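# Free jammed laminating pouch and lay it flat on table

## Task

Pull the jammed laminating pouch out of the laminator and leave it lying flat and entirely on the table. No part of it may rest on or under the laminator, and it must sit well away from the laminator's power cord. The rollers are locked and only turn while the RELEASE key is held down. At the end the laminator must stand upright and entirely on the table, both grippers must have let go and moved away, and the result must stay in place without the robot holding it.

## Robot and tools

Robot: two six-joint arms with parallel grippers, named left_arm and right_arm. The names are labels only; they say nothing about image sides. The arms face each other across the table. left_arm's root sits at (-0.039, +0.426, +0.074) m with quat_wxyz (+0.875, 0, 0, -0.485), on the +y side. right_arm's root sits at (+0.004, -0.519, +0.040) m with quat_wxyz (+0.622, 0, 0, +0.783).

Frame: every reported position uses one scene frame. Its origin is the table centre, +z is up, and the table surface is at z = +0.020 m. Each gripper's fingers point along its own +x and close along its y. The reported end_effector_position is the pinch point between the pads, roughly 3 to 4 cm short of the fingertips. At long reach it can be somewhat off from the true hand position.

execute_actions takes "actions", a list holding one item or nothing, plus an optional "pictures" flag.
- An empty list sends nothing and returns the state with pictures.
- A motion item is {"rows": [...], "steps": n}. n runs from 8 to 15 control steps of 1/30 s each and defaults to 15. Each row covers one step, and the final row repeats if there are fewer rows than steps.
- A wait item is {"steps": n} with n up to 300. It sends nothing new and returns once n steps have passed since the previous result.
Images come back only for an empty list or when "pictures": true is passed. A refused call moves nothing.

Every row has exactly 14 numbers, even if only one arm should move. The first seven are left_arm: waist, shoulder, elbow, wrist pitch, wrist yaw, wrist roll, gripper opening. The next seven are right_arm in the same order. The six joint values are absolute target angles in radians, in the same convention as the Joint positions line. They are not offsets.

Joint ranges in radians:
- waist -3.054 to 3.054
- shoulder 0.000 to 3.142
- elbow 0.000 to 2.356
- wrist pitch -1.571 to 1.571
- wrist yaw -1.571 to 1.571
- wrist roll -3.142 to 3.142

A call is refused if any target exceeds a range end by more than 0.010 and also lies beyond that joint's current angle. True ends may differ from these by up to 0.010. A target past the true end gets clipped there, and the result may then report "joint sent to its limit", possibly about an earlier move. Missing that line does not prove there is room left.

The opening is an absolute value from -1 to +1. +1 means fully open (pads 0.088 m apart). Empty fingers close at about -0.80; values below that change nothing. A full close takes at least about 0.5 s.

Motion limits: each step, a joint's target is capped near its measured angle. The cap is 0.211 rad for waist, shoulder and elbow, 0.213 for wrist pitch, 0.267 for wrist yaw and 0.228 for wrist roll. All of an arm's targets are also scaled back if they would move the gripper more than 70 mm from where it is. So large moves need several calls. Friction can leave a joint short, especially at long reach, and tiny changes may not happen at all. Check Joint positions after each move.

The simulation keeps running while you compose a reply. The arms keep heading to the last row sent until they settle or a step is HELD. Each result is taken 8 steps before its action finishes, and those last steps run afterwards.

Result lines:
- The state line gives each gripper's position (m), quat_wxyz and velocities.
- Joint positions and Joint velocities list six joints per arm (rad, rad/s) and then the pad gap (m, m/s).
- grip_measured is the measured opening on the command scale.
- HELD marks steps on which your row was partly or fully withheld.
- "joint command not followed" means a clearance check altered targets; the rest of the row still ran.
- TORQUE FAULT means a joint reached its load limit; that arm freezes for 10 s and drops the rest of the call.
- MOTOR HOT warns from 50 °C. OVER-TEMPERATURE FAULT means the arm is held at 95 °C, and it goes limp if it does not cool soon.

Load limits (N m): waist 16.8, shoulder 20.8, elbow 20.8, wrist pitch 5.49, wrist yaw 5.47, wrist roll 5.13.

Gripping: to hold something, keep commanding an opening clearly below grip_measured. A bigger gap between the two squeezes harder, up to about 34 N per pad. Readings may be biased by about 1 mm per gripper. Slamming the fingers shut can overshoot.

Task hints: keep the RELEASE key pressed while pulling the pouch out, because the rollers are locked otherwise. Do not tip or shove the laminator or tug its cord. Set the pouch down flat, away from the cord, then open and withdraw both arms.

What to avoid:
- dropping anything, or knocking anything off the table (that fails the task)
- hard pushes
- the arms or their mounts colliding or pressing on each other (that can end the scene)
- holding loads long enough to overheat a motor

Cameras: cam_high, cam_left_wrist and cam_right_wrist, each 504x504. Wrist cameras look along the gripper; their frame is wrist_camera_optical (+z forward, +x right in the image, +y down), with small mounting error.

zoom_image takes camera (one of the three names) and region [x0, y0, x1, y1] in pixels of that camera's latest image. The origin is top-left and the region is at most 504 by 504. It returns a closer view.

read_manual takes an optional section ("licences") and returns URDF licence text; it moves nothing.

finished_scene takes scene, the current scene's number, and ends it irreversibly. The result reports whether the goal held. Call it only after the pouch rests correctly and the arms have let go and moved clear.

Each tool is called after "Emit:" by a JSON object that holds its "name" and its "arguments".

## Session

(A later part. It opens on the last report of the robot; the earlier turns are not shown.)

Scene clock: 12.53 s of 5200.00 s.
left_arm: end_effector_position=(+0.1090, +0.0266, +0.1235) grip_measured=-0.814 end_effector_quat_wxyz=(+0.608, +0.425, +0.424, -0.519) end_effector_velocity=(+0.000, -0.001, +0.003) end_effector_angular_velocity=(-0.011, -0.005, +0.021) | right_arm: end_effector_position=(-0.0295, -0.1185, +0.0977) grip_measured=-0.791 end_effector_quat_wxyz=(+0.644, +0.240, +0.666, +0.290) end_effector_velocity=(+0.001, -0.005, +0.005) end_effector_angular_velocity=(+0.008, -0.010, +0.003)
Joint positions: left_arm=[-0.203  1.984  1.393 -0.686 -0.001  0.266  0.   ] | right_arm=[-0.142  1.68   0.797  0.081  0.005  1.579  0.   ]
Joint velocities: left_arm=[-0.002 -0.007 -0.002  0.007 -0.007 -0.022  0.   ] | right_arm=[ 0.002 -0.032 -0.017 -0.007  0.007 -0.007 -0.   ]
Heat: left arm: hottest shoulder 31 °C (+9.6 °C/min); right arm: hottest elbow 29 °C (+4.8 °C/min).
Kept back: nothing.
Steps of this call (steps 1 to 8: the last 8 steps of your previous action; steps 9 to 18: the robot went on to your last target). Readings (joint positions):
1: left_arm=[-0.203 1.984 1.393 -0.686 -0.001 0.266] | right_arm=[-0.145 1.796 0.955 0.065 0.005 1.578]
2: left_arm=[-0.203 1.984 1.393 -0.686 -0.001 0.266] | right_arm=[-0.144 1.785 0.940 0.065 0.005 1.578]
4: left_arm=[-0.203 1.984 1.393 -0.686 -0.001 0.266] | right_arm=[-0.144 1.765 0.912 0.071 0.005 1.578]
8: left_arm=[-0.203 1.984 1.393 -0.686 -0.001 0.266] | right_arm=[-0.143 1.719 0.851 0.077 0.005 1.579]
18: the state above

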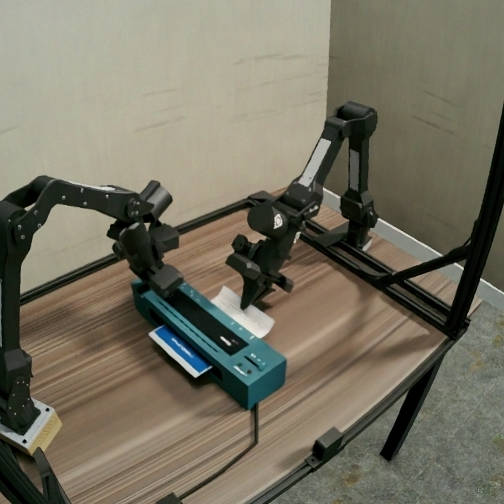

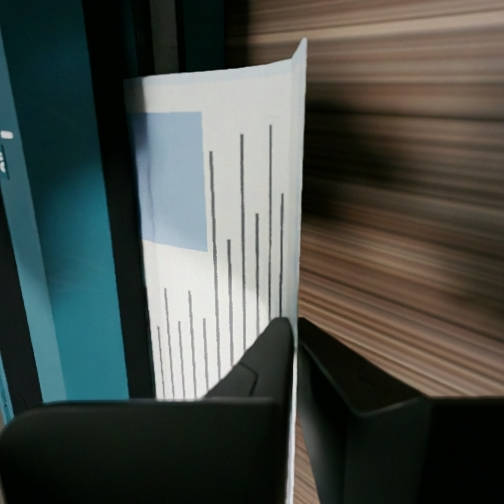

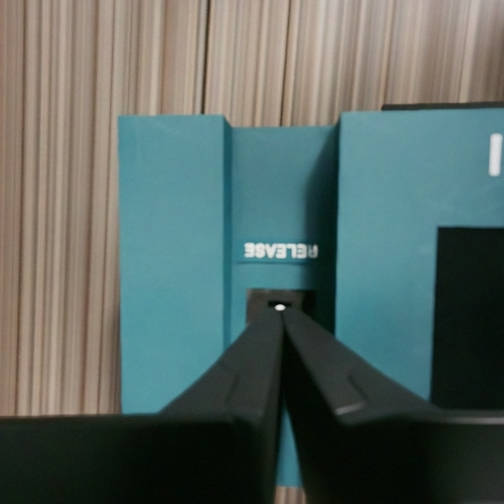

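Emit:
{"name": "execute_actions", "arguments": {"actions": [{"rows":[[-0.2,2.02,1.36,-0.675,0,0.27,-0.85,-0.145,1.65,0.76,0.08,0,1.571,-1],[-0.2,2.02,1.36,-0.675,0,0.27,-0.85,-0.145,1.63,0.74,0.08,0,1.571,-1],[-0.2,2.02,1.36,-0.675,0,0.27,-0.85,-0.145,1.61,0.72,0.08,0,1.571,-1],[-0.2,2.02,1.36,-0.675,0,0.27,-0.85,-0.145,1.59,0.7,0.08,0,1.571,-1],[-0.2,2.02,1.36,-0.675,0,0.27,-0.85,-0.145,1.57,0.68,0.08,0,1.571,-1],[-0.2,2.02,1.36,-0.675,0,0.27,-0.85,-0.145,1.55,0.66,0.08,0,1.571,-1],[-0.2,2.02,1.36,-0.675,0,0.27,-0.85,-0.145,1.53,0.64,0.08,0,1.571,-1],[-0.2,2.02,1.36,-0.675,0,0.27,-0.85,-0.145,1.51,0.625,0.08,0,1.571,-1],[-0.2,2.02,1.36,-0.675,0,0.27,-0.85,-0.145,1.49,0.61,0.08,0,1.571,-1],[-0.2,2.02,1.36,-0.675,0,0.27,-0.85,-0.145,1.47,0.59,0.075,0,1.571,-1],[-0.2,2.02,1.36,-0.675,0,0.27,-0.85,-0.145,1.45,0.575,0.07,0,1.571,-1],[-0.2,2.02,1.36,-0.675,0,0.27,-0.85,-0.145,1.43,0.56,0.065,0,1.571,-1],[-0.2,2.02,1.36,-0.675,0,0.27,-0.85,-0.145,1.41,0.54,0.06,0,1.571,-1],[-0.2,2.02,1.36,-0.675,0,0.27,-0.85,-0.145,1.39,0.525,0.06,0,1.571,-1],[-0.2,2.02,1.36,-0.675,0,0.27,-0.85,-0.145,1.37,0.51,0.055,0,1.571,-1]],"steps":15}]}}

Emit:
{"name": "execute_actions", "arguments": {"actions": [{"rows":[[-0.2,2.02,1.36,-0.675,0,0.27,-0.85,-0.145,1.35,0.495,0.05,0,1.571,-1],[-0.2,2.02,1.36,-0.675,0,0.27,-0.85,-0.145,1.33,0.48,0.045,0,1.571,-1],[-0.2,2.02,1.36,-0.675,0,0.27,-0.85,-0.145,1.31,0.465,0.04,0,1.571,-1],[-0.2,2.02,1.36,-0.675,0,0.27,-0.85,-0.145,1.29,0.455,0.02,0,1.571,-1],[-0.2,2.02,1.36,-0.675,0,0.27,-0.85,-0.145,1.27,0.45,-0.02,0,1.571,-1],[-0.2,2.02,1.36,-0.675,0,0.27,-0.85,-0.145,1.25,0.45,-0.065,0,1.571,-1],[-0.2,2.02,1.36,-0.675,0,0.27,-0.85,-0.145,1.23,0.45,-0.11,0,1.571,-1],[-0.2,2.02,1.36,-0.675,0,0.27,-0.85,-0.145,1.21,0.45,-0.155,0,1.571,-1],[-0.2,2.02,1.36,-0.675,0,0.27,-0.85,-0.145,1.19,0.45,-0.2,0,1.571,-1],[-0.2,2.02,1.36,-0.675,0,0.27,-0.85,-0.145,1.17,0.45,-0.245,0,1.571,-1],[-0.2,2.02,1.36,-0.675,0,0.27,-0.85,-0.145,1.15,0.45,-0.29,0,1.571,-1],[-0.2,2.02,1.36,-0.675,0,0.27,-0.85,-0.145,1.125,0.45,-0.34,0,1.571,-1],[-0.2,2.02,1.36,-0.675,0,0.27,-0.85,-0.145,1.10,0.45,-0.395,0,1.571,-1],[-0.2,2.02,1.36,-0.675,0,0.27,-0.85,-0.145,1.075,0.45,-0.45,0,1.571,-1],[-0.2,2.02,1.36,-0.675,0,0.27,-0.85,-0.145,1.05,0.45,-0.505,0,1.571,-1]],"steps":15}]}}

Emit:
{"name": "execute_actions", "arguments": {"actions": [{"steps":24}], "pictures": true}}

Scene clock: 15.43 s of 5200.00 s.
left_arm: end_effector_position=(+0.1090, +0.0266, +0.1235) grip_measured=-0.814 end_effector_quat_wxyz=(+0.608, +0.425, +0.424, -0.519) end_effector_velocity=(-0.002, +0.006, -0.003) end_effector_angular_velocity=(+0.027, +0.005, +0.007) | right_arm: end_effector_position=(-0.0289, -0.1355, +0.1062) grip_measured=-0.791 end_effector_quat_wxyz=(+0.639, +0.248, +0.664, +0.299) end_effector_velocity=(+0.005, -0.152, -0.025) end_effector_angular_velocity=(-0.093, +0.023, +0.044)
Joint positions: left_arm=[-0.203  1.984  1.393 -0.686 -0.001  0.266  0.   ] | right_arm=[-0.141  1.592  0.723  0.092  0.003  1.58   0.   ]
Joint velocities: left_arm=[-0.002 -0.002 -0.007 -0.022 -0.007 -0.007  0.   ] | right_arm=[ 0.002 -0.486 -0.554 -0.022 -0.051 -0.007 -0.002]
Heat: left arm: hottest shoulder 31 °C (+7.8 °C/min); right arm: hottest wrist pitch 30 °C (+7.8 °C/min).
Steps of this call (steps 1 to 15: the robot went on to your last target; steps 16 to 80: nothing new was sent; steps 81 to 87: the first 7 steps of this action). Readings (joint positions):
81: left_arm=[-0.203 1.984 1.393 -0.686 -0.001 0.266] | right_arm=[-0.141 1.674 0.792 0.084 0.005 1.579]
82: left_arm=[-0.203 1.984 1.393 -0.686 -0.001 0.266] | right_arm=[-0.141 1.668 0.787 0.088 0.005 1.579]
84: left_arm=[-0.203 1.984 1.393 -0.686 -0.001 0.266] | right_arm=[-0.141 1.645 0.771 0.096 0.004 1.579]
87: the state above

Scene clock: 15.93 s of 5200.00 s.
left_arm: end_effector_position=(+0.1089, +0.0265, +0.1235) grip_measured=-0.814 end_effector_quat_wxyz=(+0.608, +0.425, +0.424, -0.519) end_effector_velocity=(+0.000, -0.001, -0.001) end_effector_angular_velocity=(-0.001, -0.005, +0.007) | right_arm: end_effector_position=(-0.0242, -0.2098, +0.1016) grip_measured=-0.792 end_effector_quat_wxyz=(+0.644, +0.230, +0.672, +0.285) end_effector_velocity=(+0.030, -0.213, -0.065) end_effector_angular_velocity=(-0.638, -0.177, +0.103)
Joint positions: left_arm=[-0.203  1.984  1.393 -0.686 -0.001  0.266  0.   ] | right_arm=[-0.138  1.304  0.493 -0.013 -0.003  1.58   0.   ]
Joint velocities: left_arm=[-0.002  0.002 -0.002  0.007 -0.007 -0.007  0.   ] | right_arm=[-0.037 -0.623 -0.271 -1.004 -0.007 -0.183 -0.01 ]
Heat: left arm: hottest shoulder 31 °C (+7.5 °C/min); right arm: hottest wrist pitch 30 °C (+7.5 °C/min).
Steps of this call (steps 1 to 8: the last 8 steps of your previous action; steps 9 to 15: the first 7 steps of this action). Readings (joint positions):
9: left_arm=[-0.203 1.984 1.393 -0.686 -0.001 0.266] | right_arm=[-0.139 1.425 0.568 0.071 -0.000 1.580]
10: left_arm=[-0.203 1.984 1.393 -0.686 -0.001 0.266] | right_arm=[-0.139 1.405 0.553 0.069 -0.001 1.580]
12: left_arm=[-0.203 1.984 1.393 -0.686 -0.001 0.266] | right_arm=[-0.138 1.365 0.522 0.057 -0.002 1.580]
15: the state above

Scene clock: 16.73 s of 5200.00 s.
left_arm: end_effector_position=(+0.1089, +0.0265, +0.1235) grip_measured=-0.814 end_effector_quat_wxyz=(+0.608, +0.425, +0.424, -0.519) end_effector_velocity=(+0.001, +0.003, -0.000) end_effector_angular_velocity=(+0.013, -0.015, +0.011) | right_arm: end_effector_position=(-0.0157, -0.2938, +0.0914) grip_measured=-0.793 end_effector_quat_wxyz=(+0.678, +0.137, +0.695, +0.196) end_effector_velocity=(+0.000, -0.007, -0.002) end_effector_angular_velocity=(-0.027, +0.001, +0.007)
Joint positions: left_arm=[-0.203  1.984  1.393 -0.686 -0.001  0.266  0.   ] | right_arm=[-0.142  1.056  0.46  -0.498 -0.004  1.573  0.   ]
Joint velocities: left_arm=[-0.002 -0.002 -0.002 -0.007 -0.022 -0.007  0.   ] | right_arm=[-0.002 -0.012 -0.002 -0.037 -0.007 -0.007 -0.   ]
Heat: left arm: hottest shoulder 31 °C (+7.2 °C/min); right arm: hottest wrist pitch 30 °C (+7.2 °C/min).
Kept back: nothing.
Steps of this call (steps 1 to 8: the last 8 steps of your previous action; steps 9 to 24: the robot went on to your last target). Readings (joint positions):
1: left_arm=[-0.203 1.984 1.393 -0.686 -0.001 0.266] | right_arm=[-0.139 1.285 0.483 -0.044 -0.003 1.575]
2: left_arm=[-0.203 1.984 1.393 -0.686 -0.001 0.266] | right_arm=[-0.141 1.266 0.475 -0.078 -0.003 1.573]
4: left_arm=[-0.203 1.984 1.393 -0.686 -0.001 0.266] | right_arm=[-0.142 1.228 0.466 -0.152 -0.003 1.573]
8: left_arm=[-0.203 1.984 1.393 -0.686 -0.001 0.266] | right_arm=[-0.142 1.138 0.463 -0.327 -0.003 1.573]
24: the state above

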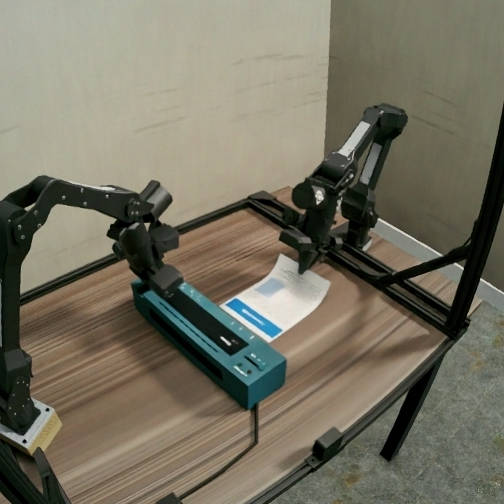

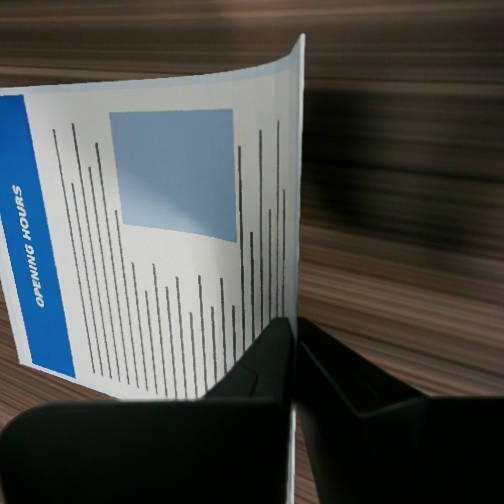

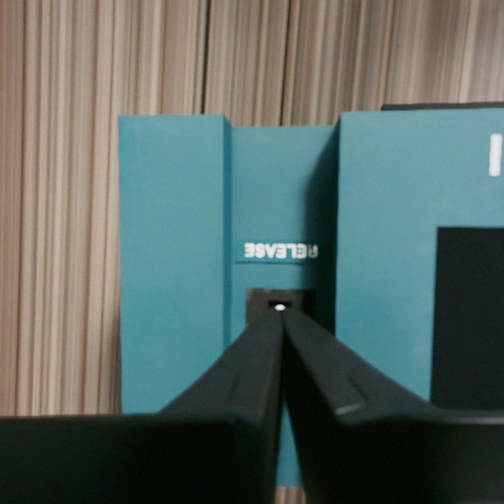

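Emit:
{"name": "execute_actions", "arguments": {"actions": [{"rows":[[-0.2,1.9,1.44,-0.78,0,0.27,-0.85,-0.145,1.05,0.45,-0.505,0,1.571,0.1]],"steps":12}]}}

Emit:
{"name": "execute_actions", "arguments": {"actions": [{"rows":[[-0.3,1.3,1.1,-0.9,0,0.27,-0.85,-0.145,0.85,0.48,-0.72,0,1.571,0.1]],"steps":12}]}}

Emit:
{"name": "execute_actions", "arguments": {"actions": [{"rows":[[-0.4,0.8,0.7,-0.9,0,0.27,-0.85,-0.145,0.5,0.6,-0.8,0,1.571,0.1]],"steps":15}]}}

Emit:
{"name": "execute_actions", "arguments": {"actions": [{"steps":22}], "pictures": true}}

Scene clock: 17.13 s of 5200.00 s.
left_arm: end_effector_position=(+0.1068, +0.0322, +0.1383) grip_measured=-0.814 end_effector_quat_wxyz=(+0.606, +0.427, +0.427, -0.518) end_effector_velocity=(-0.026, +0.065, +0.091) end_effector_angular_velocity=(+0.101, +0.043, -0.012) | right_arm: end_effector_position=(-0.0156, -0.2944, +0.0913) grip_measured=-0.537 end_effector_quat_wxyz=(+0.678, +0.137, +0.695, +0.195) end_effector_velocity=(-0.000, -0.004, -0.004) end_effector_angular_velocity=(-0.017, +0.002, +0.007)
Joint positions: left_arm=[-0.203  1.95   1.408 -0.744 -0.001  0.266  0.   ] | right_arm=[-0.142  1.055  0.46  -0.502 -0.004  1.573  0.013]
Joint velocities: left_arm=[-0.002 -0.281  0.012 -0.403  0.007  0.007  0.   ] | right_arm=[-0.002  0.002 -0.007 -0.007 -0.007 -0.007  0.174]
Heat: left arm: hottest shoulder 32 °C (+10.5 °C/min); right arm: hottest wrist pitch 30 °C (+7.0 °C/min).
Steps of this call (steps 1 to 8: the robot went on to your last target; steps 9 to 12: the first 4 steps of this action). Readings (joint positions):
9: left_arm=[-0.203 1.972 1.397 -0.688 -0.001 0.266] | right_arm=[-0.142 1.055 0.460 -0.501 -0.004 1.573]
10: left_arm=[-0.203 1.967 1.402 -0.699 -0.001 0.266] | right_arm=[-0.142 1.055 0.460 -0.502 -0.004 1.573]
12: the state above

Scene clock: 17.53 s of 5200.00 s.
left_arm: end_effector_position=(+0.0733, +0.0745, +0.1586) grip_measured=-0.814 end_effector_quat_wxyz=(+0.578, +0.448, +0.437, -0.524) end_effector_velocity=(-0.304, +0.330, +0.049) end_effector_angular_velocity=(+0.306, +0.093, -0.506) | right_arm: end_effector_position=(-0.0139, -0.3137, +0.1045) grip_measured=+0.081 end_effector_quat_wxyz=(+0.678, +0.136, +0.695, +0.194) end_effector_velocity=(+0.004, -0.031, +0.123) end_effector_angular_velocity=(+0.373, +0.022, +0.001)
Joint positions: left_arm=[-0.248  1.785  1.288 -0.847 -0.     0.266  0.   ] | right_arm=[-0.142  0.926  0.463 -0.636 -0.004  1.572  0.043]
Joint velocities: left_arm=[-0.515 -1.306 -1.341 -0.286 -0.007 -0.007  0.   ] | right_arm=[-0.002 -0.706  0.1   -0.432  0.007 -0.007  0.008]
Heat: left arm: hottest shoulder 32 °C (+10.3 °C/min); right arm: hottest wrist pitch 30 °C (+6.8 °C/min).
Steps of this call (steps 1 to 8: the last 8 steps of your previous action; steps 9 to 12: the first 4 steps of this action). Readings (joint positions):
9: left_arm=[-0.206 1.897 1.407 -0.773 -0.001 0.266] | right_arm=[-0.142 1.029 0.461 -0.534 -0.004 1.572]
10: left_arm=[-0.216 1.867 1.374 -0.804 -0.001 0.266] | right_arm=[-0.142 0.991 0.462 -0.589 -0.003 1.572]
12: the state above

Scene clock: 18.03 s of 5200.00 s.
left_arm: end_effector_position=(+0.0030, +0.1881, +0.2067) grip_measured=-0.814 end_effector_quat_wxyz=(+0.587, +0.437, +0.347, -0.587) end_effector_velocity=(-0.079, +0.309, -0.142) end_effector_angular_velocity=(+0.028, -0.005, -0.109) | right_arm: end_effector_position=(-0.0133, -0.3196, +0.1965) grip_measured=+0.099 end_effector_quat_wxyz=(+0.638, +0.246, +0.664, +0.302) end_effector_velocity=(+0.003, -0.044, +0.235) end_effector_angular_velocity=(+0.957, +0.072, +0.018)
Joint positions: left_arm=[-0.383  1.116  0.848 -0.9   -0.002  0.266  0.   ] | right_arm=[-0.142  0.583  0.584 -0.775 -0.004  1.572  0.044]
Joint velocities: left_arm=[-0.105 -1.321 -1.267 -0.081 -0.007  0.007  0.   ] | right_arm=[-0.002 -0.852  0.261 -0.154 -0.007 -0.022  0.   ]
Heat: left arm: hottest shoulder 32 °C (+10.0 °C/min); right arm: hottest elbow 30 °C (+6.7 °C/min).
Steps of this call (steps 1 to 8: the last 8 steps of your previous action; steps 9 to 15: the first 7 steps of this action). Readings (joint positions):
9: left_arm=[-0.301 1.395 1.106 -0.877 -0.003 0.266] | right_arm=[-0.142 0.836 0.483 -0.729 -0.004 1.572]
10: left_arm=[-0.321 1.344 1.072 -0.879 -0.003 0.266] | right_arm=[-0.142 0.797 0.496 -0.755 -0.004 1.572]
12: left_arm=[-0.361 1.247 0.984 -0.897 -0.002 0.266] | right_arm=[-0.142 0.701 0.537 -0.760 -0.004 1.572]
15: the state above

Scene clock: 18.77 s of 5200.00 s.
left_arm: end_effector_position=(-0.0061, +0.2232, +0.2209) grip_measured=-0.814 end_effector_quat_wxyz=(+0.623, +0.396, +0.285, -0.611) end_effector_velocity=(-0.000, +0.000, +0.000) end_effector_angular_velocity=(-0.012, -0.004, +0.003) | right_arm: end_effector_position=(-0.0127, -0.3270, +0.2104) grip_measured=+0.100 end_effector_quat_wxyz=(+0.628, +0.268, +0.656, +0.323) end_effector_velocity=(+0.002, +0.001, +0.001) end_effector_angular_velocity=(+0.012, +0.002, -0.013)
Joint positions: left_arm=[-0.397  0.807  0.71  -0.9   -0.002  0.266  0.   ] | right_arm=[-0.142  0.503  0.592 -0.797 -0.004  1.572  0.044]
Joint velocities: left_arm=[-0.007 -0.012 -0.007  0.007 -0.007 -0.007  0.   ] | right_arm=[-0.002 -0.007 -0.002  0.007  0.007  0.007 -0.   ]
Heat: left arm: hottest shoulder 32 °C (+9.6 °C/min); right arm: hottest elbow 30 °C (+6.4 °C/min).
Kept back: nothing.
Steps of this call (steps 1 to 8: the last 8 steps of your previous action; steps 9 to 22: the robot went on to your last target). Readings (joint positions):
1: left_arm=[-0.386 1.072 0.811 -0.904 -0.002 0.266] | right_arm=[-0.142 0.561 0.590 -0.779 -0.004 1.572]
2: left_arm=[-0.388 1.029 0.782 -0.906 -0.002 0.266] | right_arm=[-0.142 0.546 0.592 -0.784 -0.004 1.572]
4: left_arm=[-0.391 0.944 0.748 -0.906 -0.002 0.266] | right_arm=[-0.142 0.530 0.592 -0.792 -0.004 1.572]
8: left_arm=[-0.395 0.847 0.731 -0.900 -0.002 0.266] | right_arm=[-0.142 0.513 0.592 -0.794 -0.004 1.572]
22: the state above

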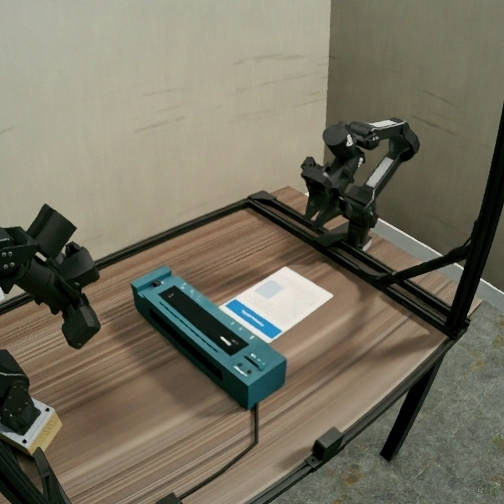

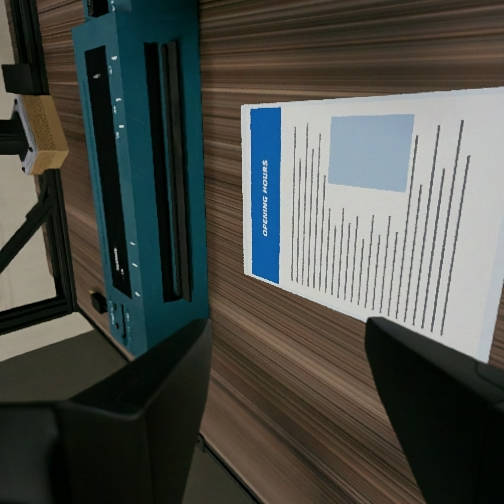

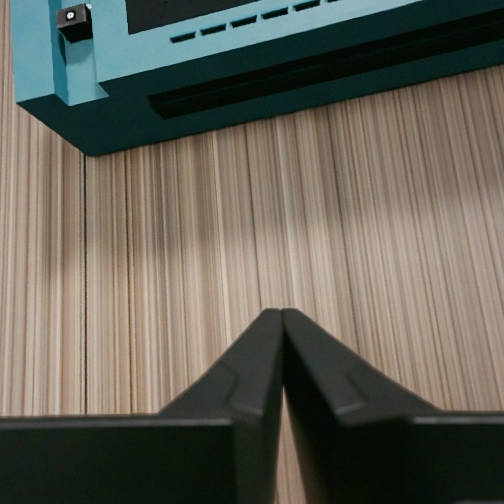

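Emit:
{"name": "finished_scene", "arguments": {"scene": 2}}

The scene is finished: the task was done.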